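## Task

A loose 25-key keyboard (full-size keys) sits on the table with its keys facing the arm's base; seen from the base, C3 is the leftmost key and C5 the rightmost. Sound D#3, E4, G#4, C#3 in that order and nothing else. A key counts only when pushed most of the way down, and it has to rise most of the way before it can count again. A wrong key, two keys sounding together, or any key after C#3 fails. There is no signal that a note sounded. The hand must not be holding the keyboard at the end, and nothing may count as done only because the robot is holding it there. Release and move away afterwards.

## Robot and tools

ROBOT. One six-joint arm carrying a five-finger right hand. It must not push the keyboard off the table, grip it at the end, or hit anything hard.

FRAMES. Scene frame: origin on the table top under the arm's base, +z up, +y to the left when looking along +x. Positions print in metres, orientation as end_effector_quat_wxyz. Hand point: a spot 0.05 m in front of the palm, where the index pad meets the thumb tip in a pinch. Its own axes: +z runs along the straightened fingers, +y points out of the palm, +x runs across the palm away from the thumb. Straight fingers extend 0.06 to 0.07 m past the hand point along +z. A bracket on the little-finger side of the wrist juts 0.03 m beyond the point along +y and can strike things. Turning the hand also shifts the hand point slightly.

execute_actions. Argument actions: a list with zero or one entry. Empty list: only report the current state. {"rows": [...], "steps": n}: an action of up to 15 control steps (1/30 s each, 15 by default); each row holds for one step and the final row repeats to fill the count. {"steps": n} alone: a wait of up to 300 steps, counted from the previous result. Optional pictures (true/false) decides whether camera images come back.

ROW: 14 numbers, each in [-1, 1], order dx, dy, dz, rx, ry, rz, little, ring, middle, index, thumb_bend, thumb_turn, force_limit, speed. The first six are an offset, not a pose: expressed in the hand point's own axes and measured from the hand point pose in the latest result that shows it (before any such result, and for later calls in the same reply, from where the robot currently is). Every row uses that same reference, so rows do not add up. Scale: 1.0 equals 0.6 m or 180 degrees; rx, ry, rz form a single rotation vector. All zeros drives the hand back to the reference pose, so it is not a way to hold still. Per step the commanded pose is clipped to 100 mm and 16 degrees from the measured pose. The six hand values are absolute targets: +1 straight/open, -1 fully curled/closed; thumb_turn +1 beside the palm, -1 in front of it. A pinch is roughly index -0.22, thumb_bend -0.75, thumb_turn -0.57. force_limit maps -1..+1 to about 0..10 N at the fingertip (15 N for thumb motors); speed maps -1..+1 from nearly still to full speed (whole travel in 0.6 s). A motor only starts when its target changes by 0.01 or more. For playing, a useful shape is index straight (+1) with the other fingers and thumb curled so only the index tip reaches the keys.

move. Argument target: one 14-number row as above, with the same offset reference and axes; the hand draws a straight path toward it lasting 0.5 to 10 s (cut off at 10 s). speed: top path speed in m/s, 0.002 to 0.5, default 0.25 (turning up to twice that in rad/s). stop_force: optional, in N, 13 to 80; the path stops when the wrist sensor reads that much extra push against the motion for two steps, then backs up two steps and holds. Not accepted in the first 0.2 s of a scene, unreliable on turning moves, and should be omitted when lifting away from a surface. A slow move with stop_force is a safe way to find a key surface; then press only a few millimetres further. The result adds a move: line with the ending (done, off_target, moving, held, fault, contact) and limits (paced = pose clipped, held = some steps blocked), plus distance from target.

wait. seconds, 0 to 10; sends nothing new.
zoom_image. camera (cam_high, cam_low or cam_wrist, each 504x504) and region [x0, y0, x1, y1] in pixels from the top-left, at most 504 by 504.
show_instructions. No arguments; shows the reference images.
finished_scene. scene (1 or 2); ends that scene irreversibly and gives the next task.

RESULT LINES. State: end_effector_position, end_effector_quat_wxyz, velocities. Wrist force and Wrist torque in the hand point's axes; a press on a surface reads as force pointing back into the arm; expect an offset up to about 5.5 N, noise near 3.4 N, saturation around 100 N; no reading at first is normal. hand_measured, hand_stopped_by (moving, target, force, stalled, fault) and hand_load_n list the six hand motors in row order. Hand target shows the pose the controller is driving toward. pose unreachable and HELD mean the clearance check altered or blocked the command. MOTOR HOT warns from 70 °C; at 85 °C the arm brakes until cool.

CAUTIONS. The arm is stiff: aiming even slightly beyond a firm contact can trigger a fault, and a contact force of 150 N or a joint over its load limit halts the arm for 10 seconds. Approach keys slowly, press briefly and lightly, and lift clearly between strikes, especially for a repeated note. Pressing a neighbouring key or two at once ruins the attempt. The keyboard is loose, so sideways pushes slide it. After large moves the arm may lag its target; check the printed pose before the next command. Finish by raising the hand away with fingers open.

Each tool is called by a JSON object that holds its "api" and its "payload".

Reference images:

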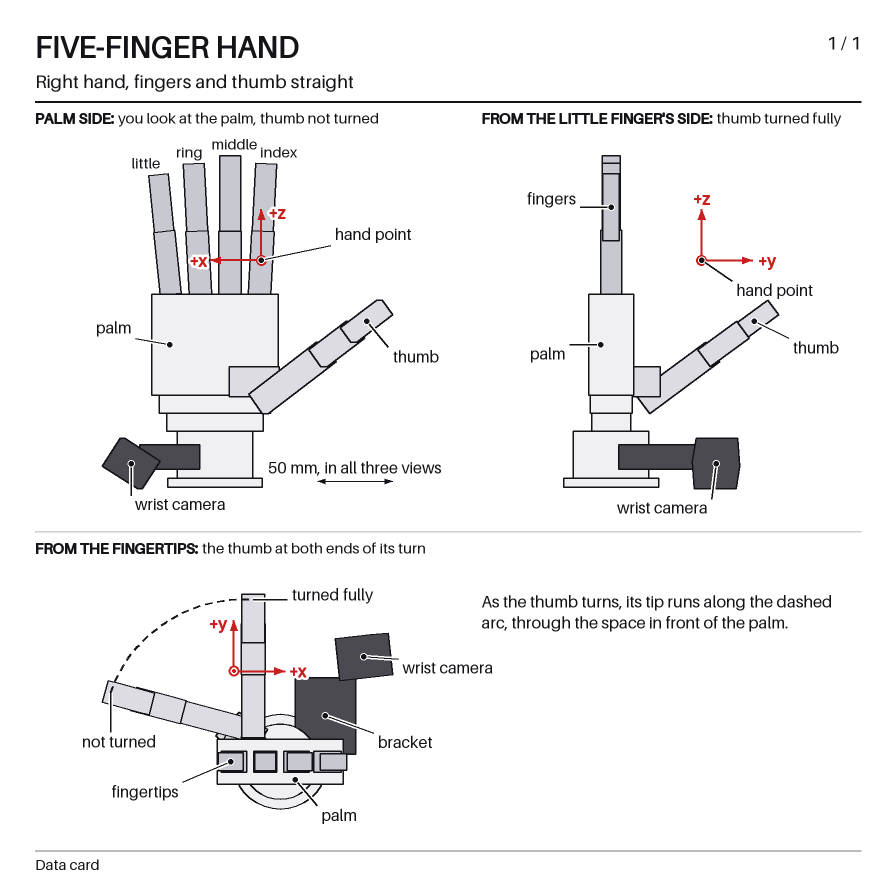

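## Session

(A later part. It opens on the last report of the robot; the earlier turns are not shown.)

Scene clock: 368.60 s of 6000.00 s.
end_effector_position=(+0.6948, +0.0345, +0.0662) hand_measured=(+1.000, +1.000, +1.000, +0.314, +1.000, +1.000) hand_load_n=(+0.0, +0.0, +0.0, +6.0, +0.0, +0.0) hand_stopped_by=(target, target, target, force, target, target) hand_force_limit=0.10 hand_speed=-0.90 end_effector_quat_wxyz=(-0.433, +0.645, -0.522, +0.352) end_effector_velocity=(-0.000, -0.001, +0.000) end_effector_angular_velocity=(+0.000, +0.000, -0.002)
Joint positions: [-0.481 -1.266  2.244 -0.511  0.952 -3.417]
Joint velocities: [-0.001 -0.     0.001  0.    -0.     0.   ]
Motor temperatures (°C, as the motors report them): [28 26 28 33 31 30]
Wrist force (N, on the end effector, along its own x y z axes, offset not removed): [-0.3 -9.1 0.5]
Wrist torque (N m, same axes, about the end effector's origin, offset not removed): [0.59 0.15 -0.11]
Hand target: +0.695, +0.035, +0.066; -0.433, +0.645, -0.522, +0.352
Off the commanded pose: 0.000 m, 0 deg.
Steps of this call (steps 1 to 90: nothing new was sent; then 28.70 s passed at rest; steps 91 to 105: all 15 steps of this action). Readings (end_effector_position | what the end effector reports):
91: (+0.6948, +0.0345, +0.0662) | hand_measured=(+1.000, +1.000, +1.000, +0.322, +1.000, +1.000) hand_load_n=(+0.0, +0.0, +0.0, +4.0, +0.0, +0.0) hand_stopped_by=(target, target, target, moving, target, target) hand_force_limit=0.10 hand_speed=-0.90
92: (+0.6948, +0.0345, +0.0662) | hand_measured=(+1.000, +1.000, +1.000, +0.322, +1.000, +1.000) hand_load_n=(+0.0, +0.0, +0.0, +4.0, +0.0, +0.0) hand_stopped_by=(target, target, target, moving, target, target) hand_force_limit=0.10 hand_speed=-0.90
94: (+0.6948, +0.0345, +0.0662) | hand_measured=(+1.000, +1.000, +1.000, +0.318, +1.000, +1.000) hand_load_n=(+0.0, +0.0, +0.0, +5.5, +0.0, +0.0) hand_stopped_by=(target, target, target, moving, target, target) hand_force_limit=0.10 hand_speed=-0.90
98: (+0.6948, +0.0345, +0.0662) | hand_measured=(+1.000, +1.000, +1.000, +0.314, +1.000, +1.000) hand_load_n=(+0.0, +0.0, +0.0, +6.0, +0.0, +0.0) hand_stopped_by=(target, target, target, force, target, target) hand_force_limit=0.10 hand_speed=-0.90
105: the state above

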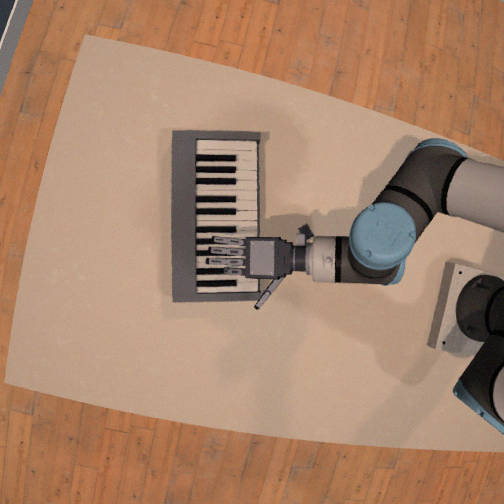

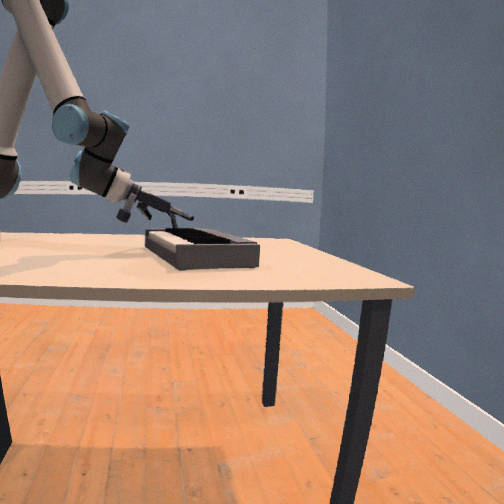

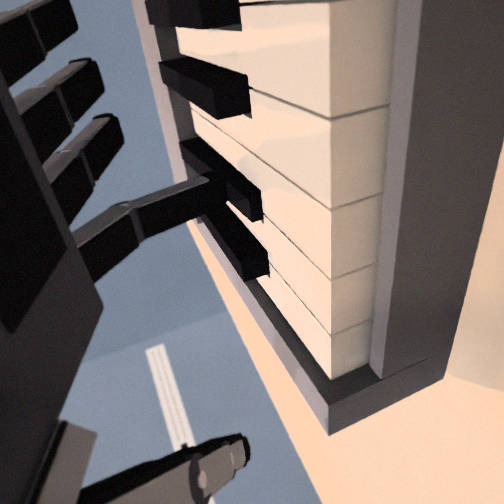

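{"api": "execute_actions", "payload": {"actions": [{"rows": [[0, 0, 0, 0, 0, 0, 1, 1, 1, 0.8, 1, 1, -0.3, -0.7]], "steps": 15}], "pictures": false}}

{"api": "execute_actions", "payload": {"actions": [{"steps": 20}]}}

Scene clock: 380.20 s of 6000.00 s.
end_effector_position=(+0.6948, +0.0345, +0.0662) hand_measured=(+1.000, +1.000, +1.000, +0.512, +1.000, +1.000) hand_load_n=(+0.0, +0.0, +0.0, +0.0, +0.0, +0.0) hand_stopped_by=(target, target, target, moving, target, target) hand_force_limit=-0.30 hand_speed=-0.70 end_effector_quat_wxyz=(-0.433, +0.645, -0.522, +0.352) end_effector_velocity=(-0.000, -0.002, -0.000) end_effector_angular_velocity=(+0.000, +0.001, -0.003)
Joint positions: [-0.481 -1.266  2.244 -0.511  0.952 -3.417]
Joint velocities: [-0.002  0.     0.001  0.     0.     0.   ]
Motor temperatures (°C, as the motors report them): [28 26 28 33 31 30]
Wrist force (N, on the end effector, along its own x y z axes, offset not removed): [0.9 1.4 1.0]
Wrist torque (N m, same axes, about the end effector's origin, offset not removed): [0.56 -0.01 0.08]
Hand target: +0.695, +0.035, +0.066; -0.433, +0.645, -0.522, +0.352
Off the commanded pose: 0.000 m, 0 deg.
Steps of this call (steps 1 to 90: nothing new was sent; then 8.10 s passed at rest; steps 91 to 105: all 15 steps of this action). Readings (end_effector_position | what the end effector reports):
91: (+0.6948, +0.0345, +0.0662) | hand_measured=(+1.000, +1.000, +1.000, +0.314, +1.000, +1.000) hand_load_n=(+0.0, +0.0, +0.0, +6.0, +0.0, +0.0) hand_stopped_by=(target, target, target, moving, target, target) hand_force_limit=-0.30 hand_speed=-0.70
92: (+0.6948, +0.0345, +0.0662) | hand_measured=(+1.000, +1.000, +1.000, +0.314, +1.000, +1.000) hand_load_n=(+0.0, +0.0, +0.0, +6.0, +0.0, +0.0) hand_stopped_by=(target, target, target, moving, target, target) hand_force_limit=-0.30 hand_speed=-0.70
94: (+0.6948, +0.0345, +0.0662) | hand_measured=(+1.000, +1.000, +1.000, +0.328, +1.000, +1.000) hand_load_n=(+0.0, +0.0, +0.0, -0.5, +0.0, +0.0) hand_stopped_by=(target, target, target, moving, target, target) hand_force_limit=-0.30 hand_speed=-0.70
98: (+0.6948, +0.0345, +0.0662) | hand_measured=(+1.000, +1.000, +1.000, +0.394, +1.000, +1.000) hand_load_n=(+0.0, +0.0, +0.0, +0.0, +0.0, +0.0) hand_stopped_by=(target, target, target, moving, target, target) hand_force_limit=-0.30 hand_speed=-0.70
105: the state above

Scene clock: 380.87 s of 6000.00 s.
end_effector_position=(+0.6948, +0.0345, +0.0662) hand_measured=(+1.000, +1.000, +1.000, +0.800, +1.000, +1.000) hand_load_n=(+0.0, +0.0, +0.0, +0.0, +0.0, +0.0) hand_stopped_by=(target, target, target, moving, target, target) hand_force_limit=-0.30 hand_speed=-0.70 end_effector_quat_wxyz=(-0.433, +0.645, -0.522, +0.352) end_effector_velocity=(-0.001, -0.001, -0.000) end_effector_angular_velocity=(-0.001, +0.000, -0.001)
Joint positions: [-0.481 -1.266  2.244 -0.511  0.952 -3.417]
Joint velocities: [-0.001 -0.001  0.001 -0.    -0.    -0.001]
Motor temperatures (°C, as the motors report them): [28 26 28 33 31 30]
Wrist force (N, on the end effector, along its own x y z axes, offset not removed): [0.7 0.4 0.6]
Wrist torque (N m, same axes, about the end effector's origin, offset not removed): [0.28 0.03 -0.20]
Hand target: +0.695, +0.035, +0.066; -0.433, +0.645, -0.522, +0.352
Off the commanded pose: 0.000 m, 0 deg.
Steps of this call (steps 1 to 20: nothing new was sent). Readings (end_effector_position | what the end effector reports):
1: (+0.6948, +0.0345, +0.0662) | hand_measured=(+1.000, +1.000, +1.000, +0.528, +1.000, +1.000) hand_load_n=(+0.0, +0.0, +0.0, +0.0, +0.0, +0.0) hand_stopped_by=(target, target, target, moving, target, target) hand_force_limit=-0.30 hand_speed=-0.70
2: (+0.6948, +0.0345, +0.0662) | hand_measured=(+1.000, +1.000, +1.000, +0.544, +1.000, +1.000) hand_load_n=(+0.0, +0.0, +0.0, +0.0, +0.0, +0.0) hand_stopped_by=(target, target, target, moving, target, target) hand_force_limit=-0.30 hand_speed=-0.70
4: (+0.6948, +0.0345, +0.0662) | hand_measured=(+1.000, +1.000, +1.000, +0.578, +1.000, +1.000) hand_load_n=(+0.0, +0.0, +0.0, +0.0, +0.0, +0.0) hand_stopped_by=(target, target, target, moving, target, target) hand_force_limit=-0.30 hand_speed=-0.70
8: (+0.6948, +0.0345, +0.0662) | hand_measured=(+1.000, +1.000, +1.000, +0.644, +1.000, +1.000) hand_load_n=(+0.0, +0.0, +0.0, +0.0, +0.0, +0.0) hand_stopped_by=(target, target, target, moving, target, target) hand_force_limit=-0.30 hand_speed=-0.70
20: the state above

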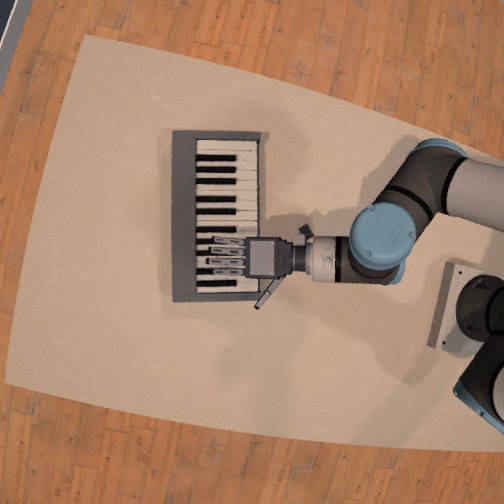

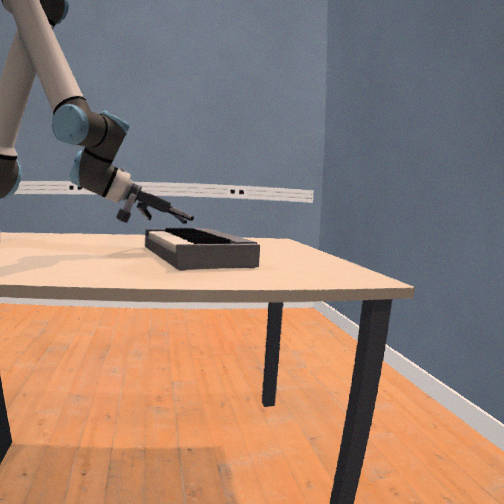

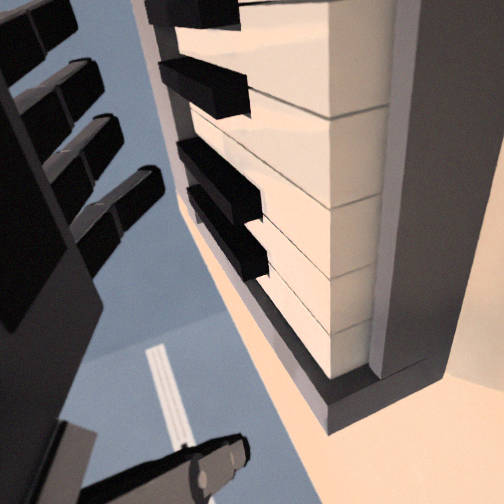

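{"api": "move", "payload": {"target": [0.2908, 0.0566, -0.0778, 0, 0, 0, 1, 1, 1, 1, 1, 1, -0.3, 0.0], "speed": 0.15}}

{"api": "zoom_image", "payload": {"camera": "cam_high", "region": [180, 140, 300, 230]}}

{"api": "zoom_image", "payload": {"camera": "cam_low", "region": [100, 170, 270, 280]}}

Scene clock: 453.47 s of 6000.00 s.
end_effector_position=(+0.6761, -0.1477, +0.0525) hand_measured=(+1.000, +1.000, +1.000, +1.000, +1.000, +1.000) hand_load_n=(+0.0, +0.0, +0.0, +0.0, +0.0, +0.0) hand_stopped_by=(target, target, target, target, target, target) hand_force_limit=-0.30 hand_speed=0.00 end_effector_quat_wxyz=(-0.433, +0.645, -0.522, +0.352) end_effector_velocity=(+0.000, -0.002, +0.000) end_effector_angular_velocity=(-0.001, +0.000, +0.002)
Joint positions: [-0.821 -1.162  2.157 -0.353  0.66  -3.665]
Joint velocities: [-0.003  0.002 -0.003  0.005 -0.003 -0.005]
Motor temperatures (°C, as the motors report them): [28 26 28 33 31 30]
Wrist force (N, on the end effector, along its own x y z axes, offset not removed): [2.6 0.3 1.1]
Wrist torque (N m, same axes, about the end effector's origin, offset not removed): [0.34 -0.28 -0.04]
Hand target: +0.676, -0.148, +0.052; -0.433, +0.645, -0.522, +0.352
Off the commanded pose: 0.000 m, 0 deg.
After step 90, 67.80 s passed at rest.
move: done

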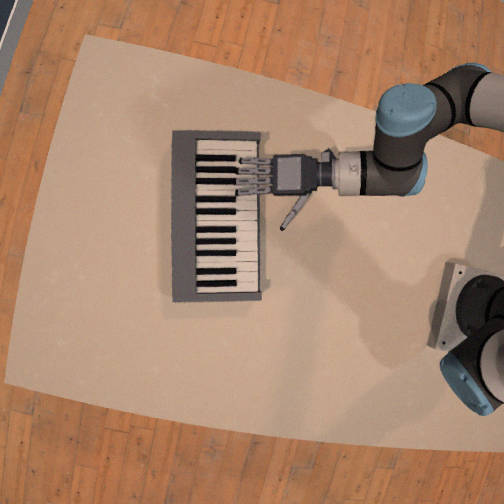

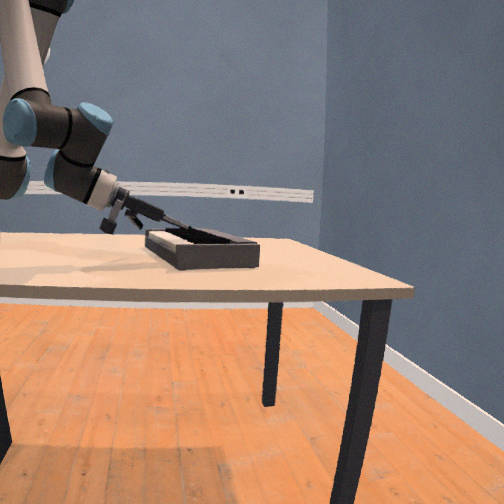

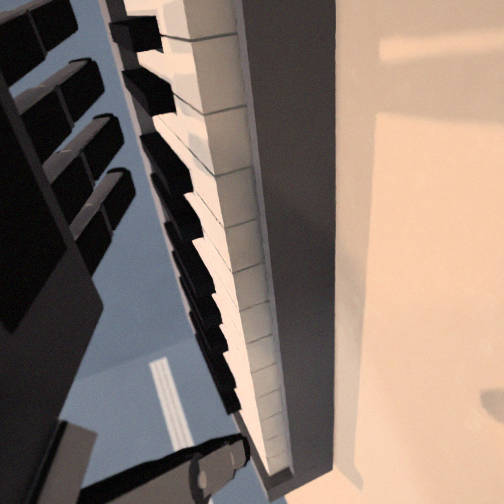

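Region (180, 140, 300, 230) of cam_high's 504x504 image, scaled by 4.200, with more detail than that image has; it fills the top 378 rows of this view, and the rest is white.

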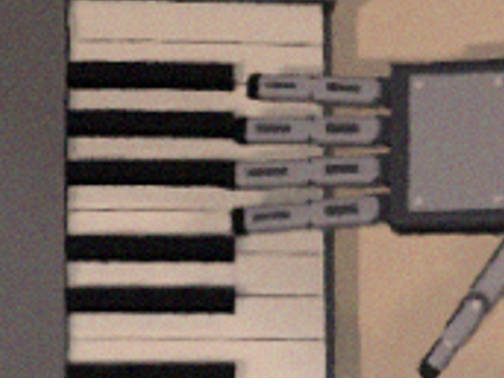

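Region (100, 170, 270, 280) of cam_low's 504x504 image, scaled by 2.965, with more detail than that image has; it fills the top 326 rows of this view, and the rest is white.

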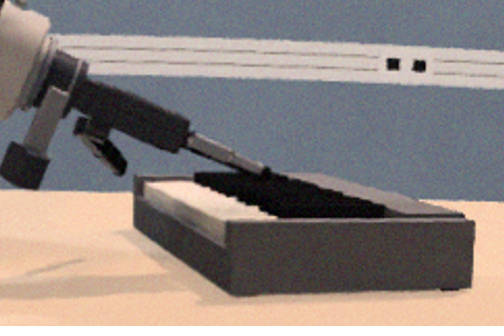

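{"api": "move", "payload": {"target": [0, 0.0093, 0.0037, 0, 0, 0, 1, 1, 1, 0.8, 1, 1, -0.3, -0.5], "speed": 0.02}}

{"api": "zoom_image", "payload": {"camera": "cam_high", "region": [180, 140, 300, 230]}}

{"api": "zoom_image", "payload": {"camera": "cam_wrist", "region": [60, 0, 300, 280]}}

Scene clock: 477.33 s of 6000.00 s.
end_effector_position=(+0.6760, -0.1477, +0.0468) hand_measured=(+1.000, +1.000, +1.000, +0.800, +1.000, +1.000) hand_load_n=(+0.0, +0.0, +0.0, +0.0, +0.0, +0.0) hand_stopped_by=(target, target, target, target, target, target) hand_force_limit=-0.30 hand_speed=-0.50 end_effector_quat_wxyz=(-0.433, +0.645, -0.522, +0.352) end_effector_velocity=(+0.000, +0.000, -0.003) end_effector_angular_velocity=(-0.000, +0.000, -0.000)
Joint positions: [-0.821 -1.153  2.158 -0.364  0.66  -3.665]
Joint velocities: [ 0.001  0.004  0.001 -0.006  0.001  0.001]
Motor temperatures (°C, as the motors report them): [28 26 28 33 31 30]
Wrist force (N, on the end effector, along its own x y z axes, offset not removed): [-1.6 -1.9 3.3]
Wrist torque (N m, same axes, about the end effector's origin, offset not removed): [-0.14 0.33 -0.24]
Hand target: +0.676, -0.148, +0.046; -0.433, +0.645, -0.522, +0.352
Off the commanded pose: 0.000 m, 0 deg.
After step 90, 20.17 s passed at rest.
move: done

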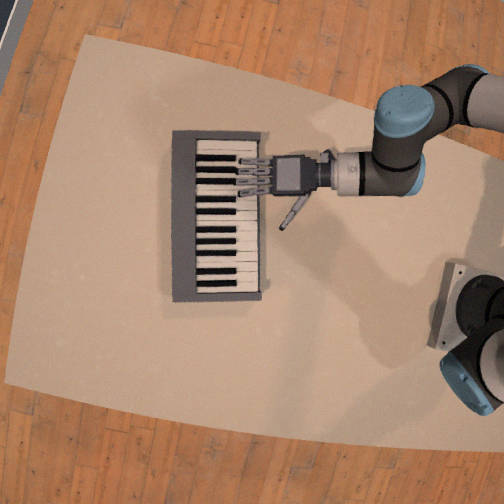

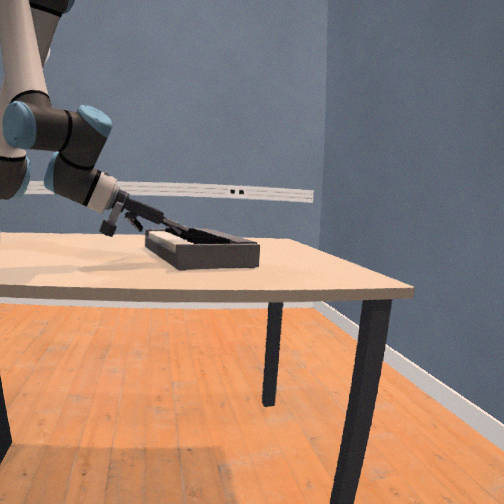

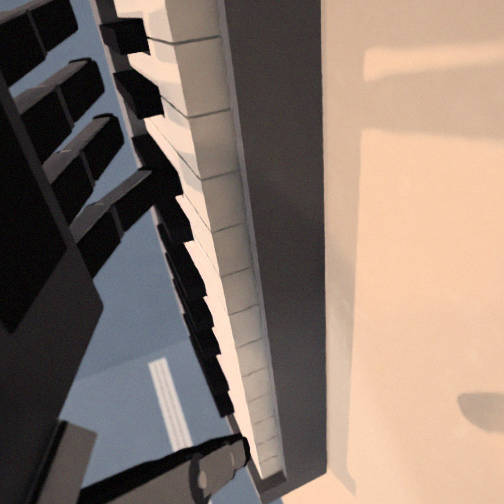

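Region (180, 140, 300, 230) of cam_high's 504x504 image, scaled by 4.200, with more detail than that image has; it fills the top 378 rows of this view, and the rest is white.

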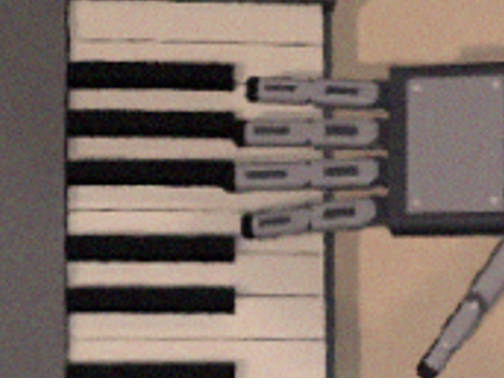

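Region (60, 0, 300, 280) of cam_wrist's 504x504 image, scaled by 1.800, with more detail than that image has; it fills the left 432 columns of this view, and the rest is white.

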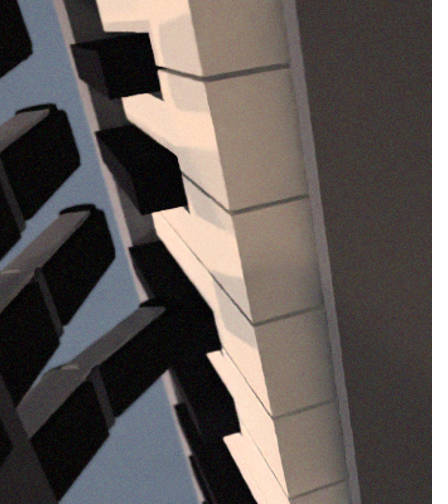

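{"api": "execute_actions", "payload": {"actions": [{"rows": [[0, 0, 0, 0, 0, 0, 1, 1, 1, 0.3, 1, 1, -0.3, -0.8]], "steps": 15}], "pictures": false}}

{"api": "execute_actions", "payload": {"actions": [{"steps": 12}], "pictures": false}}

{"api": "execute_actions", "payload": {"actions": [{"steps": 20}]}}

Scene clock: 489.47 s of 6000.00 s.
end_effector_position=(+0.6760, -0.1476, +0.0468) hand_measured=(+1.000, +1.000, +1.000, +0.668, +1.000, +1.000) hand_load_n=(+0.0, +0.0, +0.0, +0.0, +0.0, +0.0) hand_stopped_by=(target, target, target, moving, target, target) hand_force_limit=-0.30 hand_speed=-0.80 end_effector_quat_wxyz=(-0.433, +0.645, -0.522, +0.352) end_effector_velocity=(-0.000, -0.000, +0.000) end_effector_angular_velocity=(-0.000, -0.000, -0.000)
Joint positions: [-0.821 -1.153  2.158 -0.364  0.66  -3.664]
Joint velocities: [-0.    -0.001 -0.     0.    -0.     0.   ]
Motor temperatures (°C, as the motors report them): [28 26 28 33 31 30]
Wrist force (N, on the end effector, along its own x y z axes, offset not removed): [2.7 -0.7 -1.5]
Wrist torque (N m, same axes, about the end effector's origin, offset not removed): [0.41 -0.29 0.03]
Hand target: +0.676, -0.148, +0.047; -0.433, +0.645, -0.522, +0.352
Off the commanded pose: 0.000 m, 0 deg.
Steps of this call (steps 1 to 90: nothing new was sent; then 8.63 s passed at rest; steps 91 to 105: all 15 steps of this action). Readings (end_effector_position | what the end effector reports):
91: (+0.6761, -0.1477, +0.0465) | hand_measured=(+1.000, +1.000, +1.000, +0.800, +1.000, +1.000) hand_load_n=(+0.0, +0.0, +0.0, +0.0, +0.0, +0.0) hand_stopped_by=(target, target, target, moving, target, target) hand_force_limit=-0.30 hand_speed=-0.80
92: (+0.6761, -0.1477, +0.0465) | hand_measured=(+1.000, +1.000, +1.000, +0.800, +1.000, +1.000) hand_load_n=(+0.0, +0.0, +0.0, +0.0, +0.0, +0.0) hand_stopped_by=(target, target, target, moving, target, target) hand_force_limit=-0.30 hand_speed=-0.80
94: (+0.6760, -0.1477, +0.0466) | hand_measured=(+1.000, +1.000, +1.000, +0.790, +1.000, +1.000) hand_load_n=(+0.0, +0.0, +0.0, +0.0, +0.0, +0.0) hand_stopped_by=(target, target, target, moving, target, target) hand_force_limit=-0.30 hand_speed=-0.80
98: (+0.6760, -0.1476, +0.0467) | hand_measured=(+1.000, +1.000, +1.000, +0.746, +1.000, +1.000) hand_load_n=(+0.0, +0.0, +0.0, +0.0, +0.0, +0.0) hand_stopped_by=(target, target, target, moving, target, target) hand_force_limit=-0.30 hand_speed=-0.80
105: the state above

Scene clock: 489.87 s of 6000.00 s.
end_effector_position=(+0.6761, -0.1477, +0.0468) hand_measured=(+1.000, +1.000, +1.000, +0.534, +1.000, +1.000) hand_load_n=(+0.0, +0.0, +0.0, +1.0, +0.0, +0.0) hand_stopped_by=(target, target, target, moving, target, target) hand_force_limit=-0.30 hand_speed=-0.80 end_effector_quat_wxyz=(-0.433, +0.645, -0.522, +0.352) end_effector_velocity=(-0.000, +0.001, -0.000) end_effector_angular_velocity=(+0.002, +0.001, +0.001)
Joint positions: [-0.821 -1.153  2.158 -0.364  0.66  -3.664]
Joint velocities: [ 0.     0.     0.001 -0.    -0.001  0.001]
Motor temperatures (°C, as the motors report them): [28 26 28 33 31 30]
Wrist force (N, on the end effector, along its own x y z axes, offset not removed): [-1.0 0.4 -0.2]
Wrist torque (N m, same axes, about the end effector's origin, offset not removed): [0.66 0.28 0.00]
Hand target: +0.676, -0.148, +0.047; -0.433, +0.645, -0.522, +0.352
Off the commanded pose: 0.000 m, 0 deg.
Steps of this call (steps 1 to 12: nothing new was sent). Readings (end_effector_position | what the end effector reports):
1: (+0.6760, -0.1476, +0.0468) | hand_measured=(+1.000, +1.000, +1.000, +0.656, +1.000, +1.000) hand_load_n=(+0.0, +0.0, +0.0, +0.0, +0.0, +0.0) hand_stopped_by=(target, target, target, moving, target, target) hand_force_limit=-0.30 hand_speed=-0.80
2: (+0.6760, -0.1476, +0.0468) | hand_measured=(+1.000, +1.000, +1.000, +0.646, +1.000, +1.000) hand_load_n=(+0.0, +0.0, +0.0, +0.0, +0.0, +0.0) hand_stopped_by=(target, target, target, moving, target, target) hand_force_limit=-0.30 hand_speed=-0.80
4: (+0.6760, -0.1476, +0.0468) | hand_measured=(+1.000, +1.000, +1.000, +0.624, +1.000, +1.000) hand_load_n=(+0.0, +0.0, +0.0, +0.5, +0.0, +0.0) hand_stopped_by=(target, target, target, moving, target, target) hand_force_limit=-0.30 hand_speed=-0.80
8: (+0.6760, -0.1477, +0.0468) | hand_measured=(+1.000, +1.000, +1.000, +0.580, +1.000, +1.000) hand_load_n=(+0.0, +0.0, +0.0, +1.0, +0.0, +0.0) hand_stopped_by=(target, target, target, moving, target, target) hand_force_limit=-0.30 hand_speed=-0.80
12: the state above

Scene clock: 490.53 s of 6000.00 s.
end_effector_position=(+0.6761, -0.1477, +0.0469) hand_measured=(+1.000, +1.000, +1.000, +0.436, +1.000, +1.000) hand_load_n=(+0.0, +0.0, +0.0, +4.5, +0.0, +0.0) hand_stopped_by=(target, target, target, force, target, target) hand_force_limit=-0.30 hand_speed=-0.80 end_effector_quat_wxyz=(-0.433, +0.645, -0.522, +0.352) end_effector_velocity=(-0.000, -0.001, +0.000) end_effector_angular_velocity=(-0.001, -0.000, -0.002)
Joint positions: [-0.821 -1.153  2.158 -0.364  0.66  -3.665]
Joint velocities: [-0.002 -0.    -0.     0.     0.    -0.   ]
Motor temperatures (°C, as the motors report them): [28 26 28 33 31 30]
Wrist force (N, on the end effector, along its own x y z axes, offset not removed): [-1.5 -4.8 1.3]
Wrist torque (N m, same axes, about the end effector's origin, offset not removed): [0.57 0.30 -0.33]
Hand target: +0.676, -0.148, +0.047; -0.433, +0.645, -0.522, +0.352
Off the commanded pose: 0.000 m, 0 deg.
Steps of this call (steps 1 to 20: nothing new was sent). Readings (end_effector_position | what the end effector reports):
1: (+0.6761, -0.1477, +0.0468) | hand_measured=(+1.000, +1.000, +1.000, +0.524, +1.000, +1.000) hand_load_n=(+0.0, +0.0, +0.0, +1.0, +0.0, +0.0) hand_stopped_by=(target, target, target, moving, target, target) hand_force_limit=-0.30 hand_speed=-0.80
2: (+0.6761, -0.1477, +0.0468) | hand_measured=(+1.000, +1.000, +1.000, +0.512, +1.000, +1.000) hand_load_n=(+0.0, +0.0, +0.0, +1.0, +0.0, +0.0) hand_stopped_by=(target, target, target, moving, target, target) hand_force_limit=-0.30 hand_speed=-0.80
4: (+0.6761, -0.1477, +0.0468) | hand_measured=(+1.000, +1.000, +1.000, +0.490, +1.000, +1.000) hand_load_n=(+0.0, +0.0, +0.0, +1.0, +0.0, +0.0) hand_stopped_by=(target, target, target, moving, target, target) hand_force_limit=-0.30 hand_speed=-0.80
8: (+0.6761, -0.1477, +0.0469) | hand_measured=(+1.000, +1.000, +1.000, +0.446, +1.000, +1.000) hand_load_n=(+0.0, +0.0, +0.0, +2.5, +0.0, +0.0) hand_stopped_by=(target, target, target, moving, target, target) hand_force_limit=-0.30 hand_speed=-0.80
20: the state above

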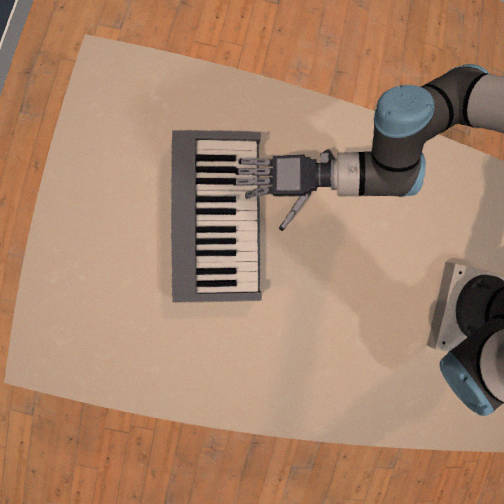

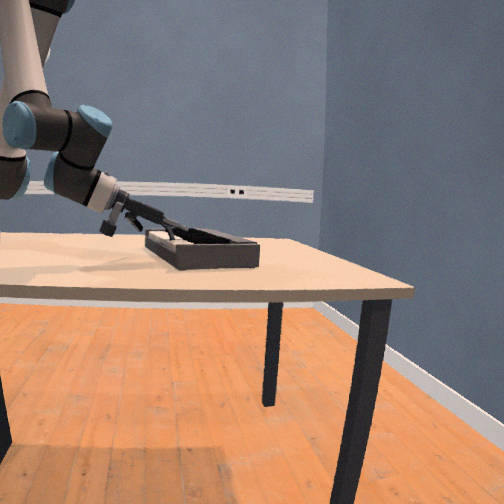

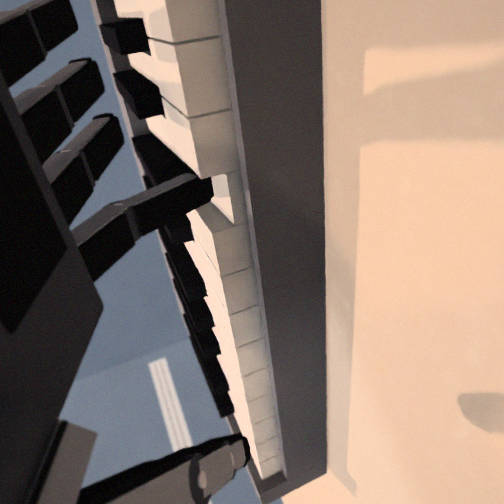

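{"api": "zoom_image", "payload": {"camera": "cam_wrist", "region": [60, 0, 300, 280]}}

{"api": "zoom_image", "payload": {"camera": "cam_high", "region": [180, 140, 300, 230]}}

Region (60, 0, 300, 280) of cam_wrist's 504x504 image, scaled by 1.800, with more detail than that image has; it fills the left 432 columns of this view, and the rest is white.

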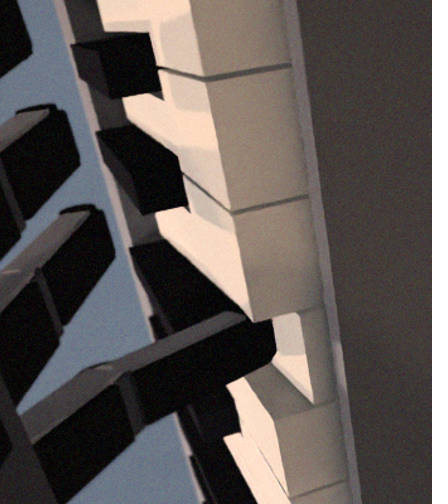

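Region (180, 140, 300, 230) of cam_high's 504x504 image, scaled by 4.200, with more detail than that image has; it fills the top 378 rows of this view, and the rest is white.

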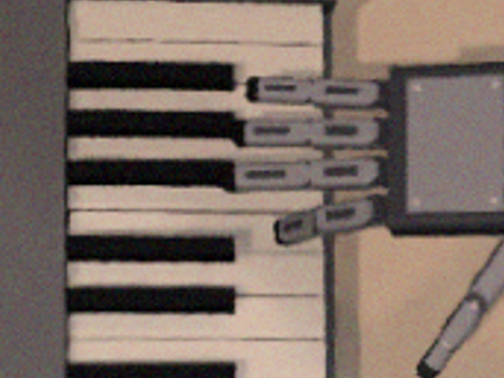

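{"api": "execute_actions", "payload": {"actions": [{"rows": [[0, 0, 0, 0, 0, 0, 1, 1, 1, 1, 1, 1, -0.3, -0.2]], "steps": 15}], "pictures": false}}

{"api": "move", "payload": {"target": [0.0975, -0.0392, 0.0560, 0, 0, 0, 1, 1, 1, 1, 1, 1, -0.3, -0.2], "speed": 0.08}}

{"api": "zoom_image", "payload": {"camera": "cam_high", "region": [180, 120, 300, 210]}}

{"api": "zoom_image", "payload": {"camera": "cam_low", "region": [100, 170, 270, 280]}}

Scene clock: 532.30 s of 6000.00 s.
end_effector_position=(+0.6760, -0.1477, +0.0468) hand_measured=(+1.000, +1.000, +1.000, +0.964, +1.000, +1.000) hand_load_n=(+0.0, +0.0, +0.0, +0.0, +0.0, +0.0) hand_stopped_by=(target, target, target, moving, target, target) hand_force_limit=-0.30 hand_speed=-0.20 end_effector_quat_wxyz=(-0.433, +0.645, -0.522, +0.352) end_effector_velocity=(-0.001, +0.001, -0.001) end_effector_angular_velocity=(+0.002, +0.002, -0.001)
Joint positions: [-0.821 -1.153  2.158 -0.364  0.66  -3.665]
Joint velocities: [-0.001  0.001  0.002 -0.     0.    -0.   ]
Motor temperatures (°C, as the motors report them): [28 26 28 33 31 30]
Wrist force (N, on the end effector, along its own x y z axes, offset not removed): [-0.1 -1.7 0.8]
Wrist torque (N m, same axes, about the end effector's origin, offset not removed): [0.08 0.09 -0.20]
Hand target: +0.676, -0.148, +0.047; -0.433, +0.645, -0.522, +0.352
Off the commanded pose: 0.000 m, 0 deg.
Steps of this call (steps 1 to 90: nothing new was sent; then 38.27 s passed at rest; steps 91 to 105: all 15 steps of this action). Readings (end_effector_position | what the end effector reports):
91: (+0.6760, -0.1477, +0.0468) | hand_measured=(+1.000, +1.000, +1.000, +0.436, +1.000, +1.000) hand_load_n=(+0.0, +0.0, +0.0, +4.5, +0.0, +0.0) hand_stopped_by=(target, target, target, moving, target, target) hand_force_limit=-0.30 hand_speed=-0.20
92: (+0.6760, -0.1477, +0.0468) | hand_measured=(+1.000, +1.000, +1.000, +0.436, +1.000, +1.000) hand_load_n=(+0.0, +0.0, +0.0, +4.5, +0.0, +0.0) hand_stopped_by=(target, target, target, moving, target, target) hand_force_limit=-0.30 hand_speed=-0.20
94: (+0.6760, -0.1477, +0.0468) | hand_measured=(+1.000, +1.000, +1.000, +0.476, +1.000, +1.000) hand_load_n=(+0.0, +0.0, +0.0, +0.0, +0.0, +0.0) hand_stopped_by=(target, target, target, moving, target, target) hand_force_limit=-0.30 hand_speed=-0.20
98: (+0.6760, -0.1477, +0.0468) | hand_measured=(+1.000, +1.000, +1.000, +0.654, +1.000, +1.000) hand_load_n=(+0.0, +0.0, +0.0, +0.0, +0.0, +0.0) hand_stopped_by=(target, target, target, moving, target, target) hand_force_limit=-0.30 hand_speed=-0.20
105: the state above

Scene clock: 533.90 s of 6000.00 s.
end_effector_position=(+0.7271, -0.1964, +0.0560) hand_measured=(+1.000, +1.000, +1.000, +1.000, +1.000, +1.000) hand_load_n=(+0.0, +0.0, +0.0, +0.0, +0.0, +0.0) hand_stopped_by=(target, target, target, target, target, target) hand_force_limit=-0.30 hand_speed=-0.20 end_effector_quat_wxyz=(-0.433, +0.645, -0.522, +0.352) end_effector_velocity=(+0.001, -0.001, +0.000) end_effector_angular_velocity=(+0.001, +0.001, +0.001)
Joint positions: [-0.816 -1.091  2.018 -0.289  0.664 -3.66 ]
Joint velocities: [ 0.001  0.002 -0.004  0.003  0.    -0.   ]
Motor temperatures (°C, as the motors report them): [28 26 28 33 31 30]
Wrist force (N, on the end effector, along its own x y z axes, offset not removed): [1.1 -1.1 1.6]
Wrist torque (N m, same axes, about the end effector's origin, offset not removed): [0.14 -0.08 -0.11]
Hand target: +0.727, -0.197, +0.056; -0.433, +0.645, -0.522, +0.352
Off the commanded pose: 0.000 m, 0 deg.
move: done

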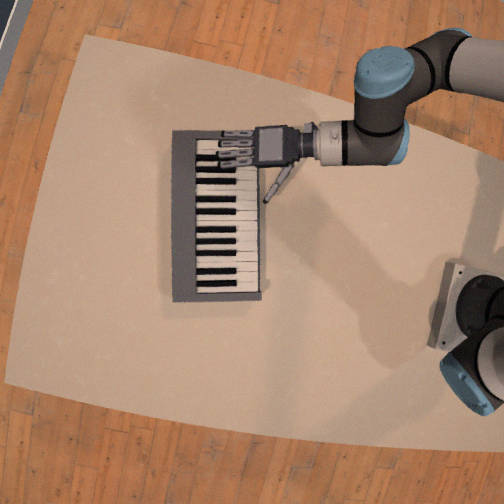

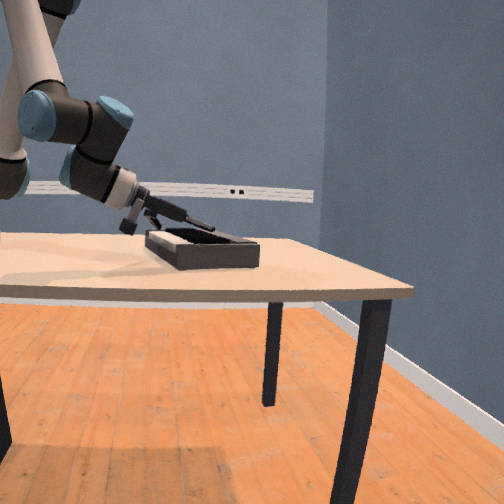

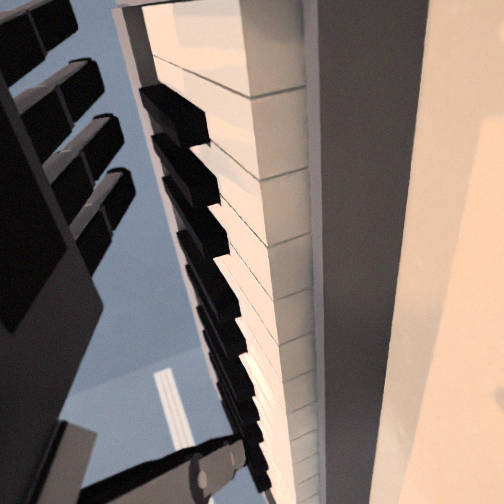

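Region (180, 120, 300, 210) of cam_high's 504x504 image, scaled by 4.200, with more detail than that image has; it fills the top 378 rows of this view, and the rest is white.

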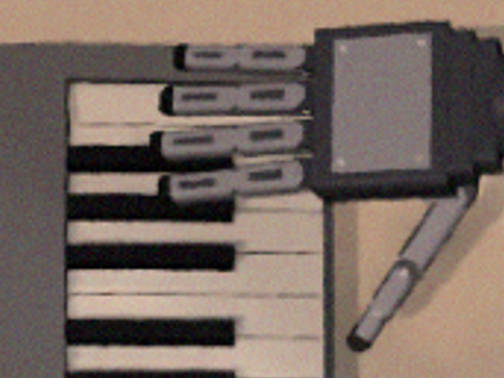

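Region (100, 170, 270, 280) of cam_low's 504x504 image, scaled by 2.965, with more detail than that image has; it fills the top 326 rows of this view, and the rest is white.

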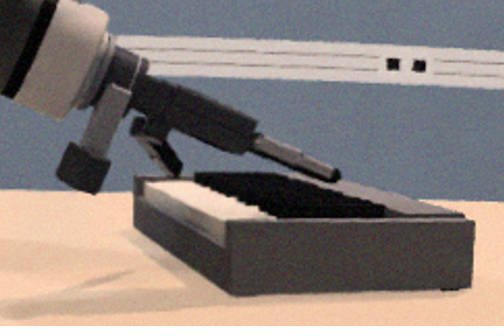

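{"api": "execute_actions", "payload": {"actions": [{"rows": [[0, 0, 0, 0, 0, 0, 1, 1, 1, 0.8, 1, 1, -0.3, -0.5]], "steps": 15}]}}

{"api": "zoom_image", "payload": {"camera": "cam_high", "region": [180, 120, 300, 210]}}

{"api": "zoom_image", "payload": {"camera": "cam_wrist", "region": [60, 0, 300, 280]}}

Scene clock: 548.53 s of 6000.00 s.
end_effector_position=(+0.7271, -0.1964, +0.0560) hand_measured=(+1.000, +1.000, +1.000, +0.800, +1.000, +1.000) hand_load_n=(+0.0, +0.0, +0.0, +0.0, +0.0, +0.0) hand_stopped_by=(target, target, target, target, target, target) hand_force_limit=-0.30 hand_speed=-0.50 end_effector_quat_wxyz=(-0.433, +0.645, -0.522, +0.352) end_effector_velocity=(+0.000, -0.000, +0.000) end_effector_angular_velocity=(-0.000, -0.001, -0.000)
Joint positions: [-0.816 -1.091  2.018 -0.289  0.664 -3.66 ]
Joint velocities: [ 0.     0.    -0.001 -0.    -0.     0.   ]
Motor temperatures (°C, as the motors report them): [28 26 28 33 31 30]
Wrist force (N, on the end effector, along its own x y z axes, offset not removed): [-0.8 -1.0 1.2]
Wrist torque (N m, same axes, about the end effector's origin, offset not removed): [0.18 0.31 -0.17]
Hand target: +0.727, -0.196, +0.056; -0.433, +0.645, -0.522, +0.352
Off the commanded pose: 0.000 m, 0 deg.
Steps of this call (steps 1 to 90: nothing new was sent; then 11.13 s passed at rest; steps 91 to 105: all 15 steps of this action). Readings (end_effector_position | what the end effector reports):
91: (+0.7273, -0.1966, +0.0561) | hand_measured=(+1.000, +1.000, +1.000, +1.000, +1.000, +1.000) hand_load_n=(+0.0, +0.0, +0.0, +0.0, +0.0, +0.0) hand_stopped_by=(target, target, target, moving, target, target) hand_force_limit=-0.30 hand_speed=-0.50
92: (+0.7273, -0.1966, +0.0561) | hand_measured=(+1.000, +1.000, +1.000, +1.000, +1.000, +1.000) hand_load_n=(+0.0, +0.0, +0.0, +0.0, +0.0, +0.0) hand_stopped_by=(target, target, target, moving, target, target) hand_force_limit=-0.30 hand_speed=-0.50
94: (+0.7272, -0.1966, +0.0560) | hand_measured=(+1.000, +1.000, +1.000, +0.974, +1.000, +1.000) hand_load_n=(+0.0, +0.0, +0.0, +0.0, +0.0, +0.0) hand_stopped_by=(target, target, target, moving, target, target) hand_force_limit=-0.30 hand_speed=-0.50
98: (+0.7272, -0.1965, +0.0560) | hand_measured=(+1.000, +1.000, +1.000, +0.864, +1.000, +1.000) hand_load_n=(+0.0, +0.0, +0.0, +0.0, +0.0, +0.0) hand_stopped_by=(target, target, target, moving, target, target) hand_force_limit=-0.30 hand_speed=-0.50
105: the state above

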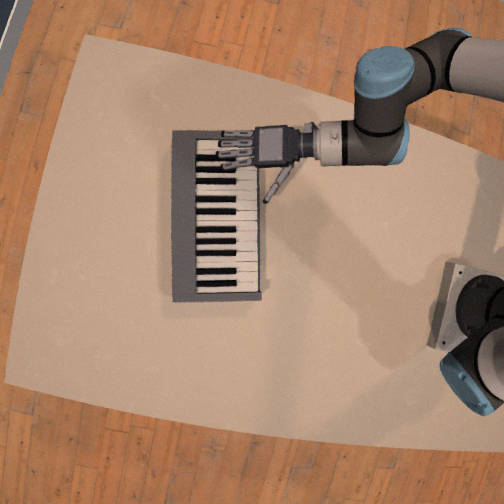

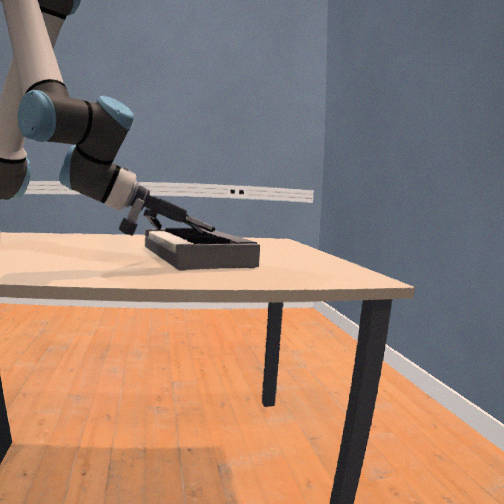

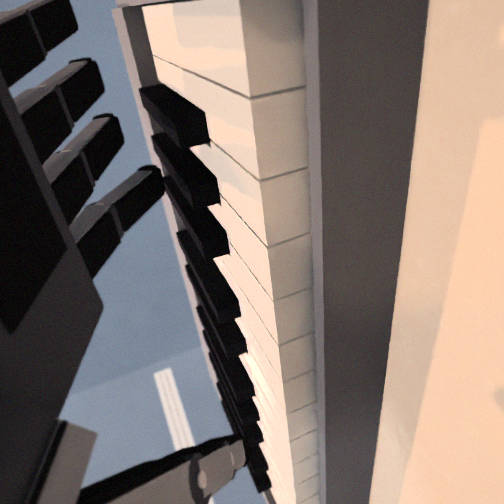

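Region (180, 120, 300, 210) of cam_high's 504x504 image, scaled by 4.200, with more detail than that image has; it fills the top 378 rows of this view, and the rest is white.

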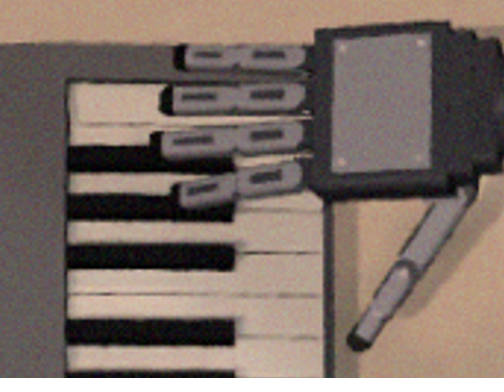

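Region (60, 0, 300, 280) of cam_wrist's 504x504 image, scaled by 1.800, with more detail than that image has; it fills the left 432 columns of this view, and the rest is white.

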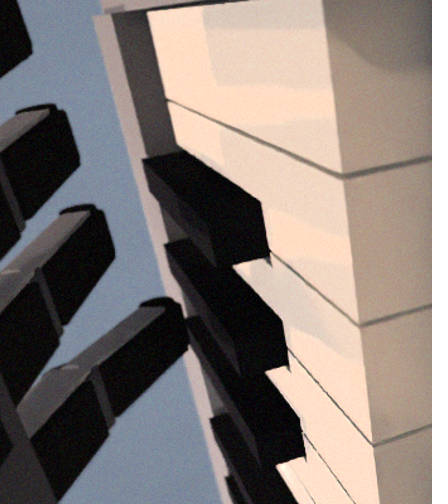

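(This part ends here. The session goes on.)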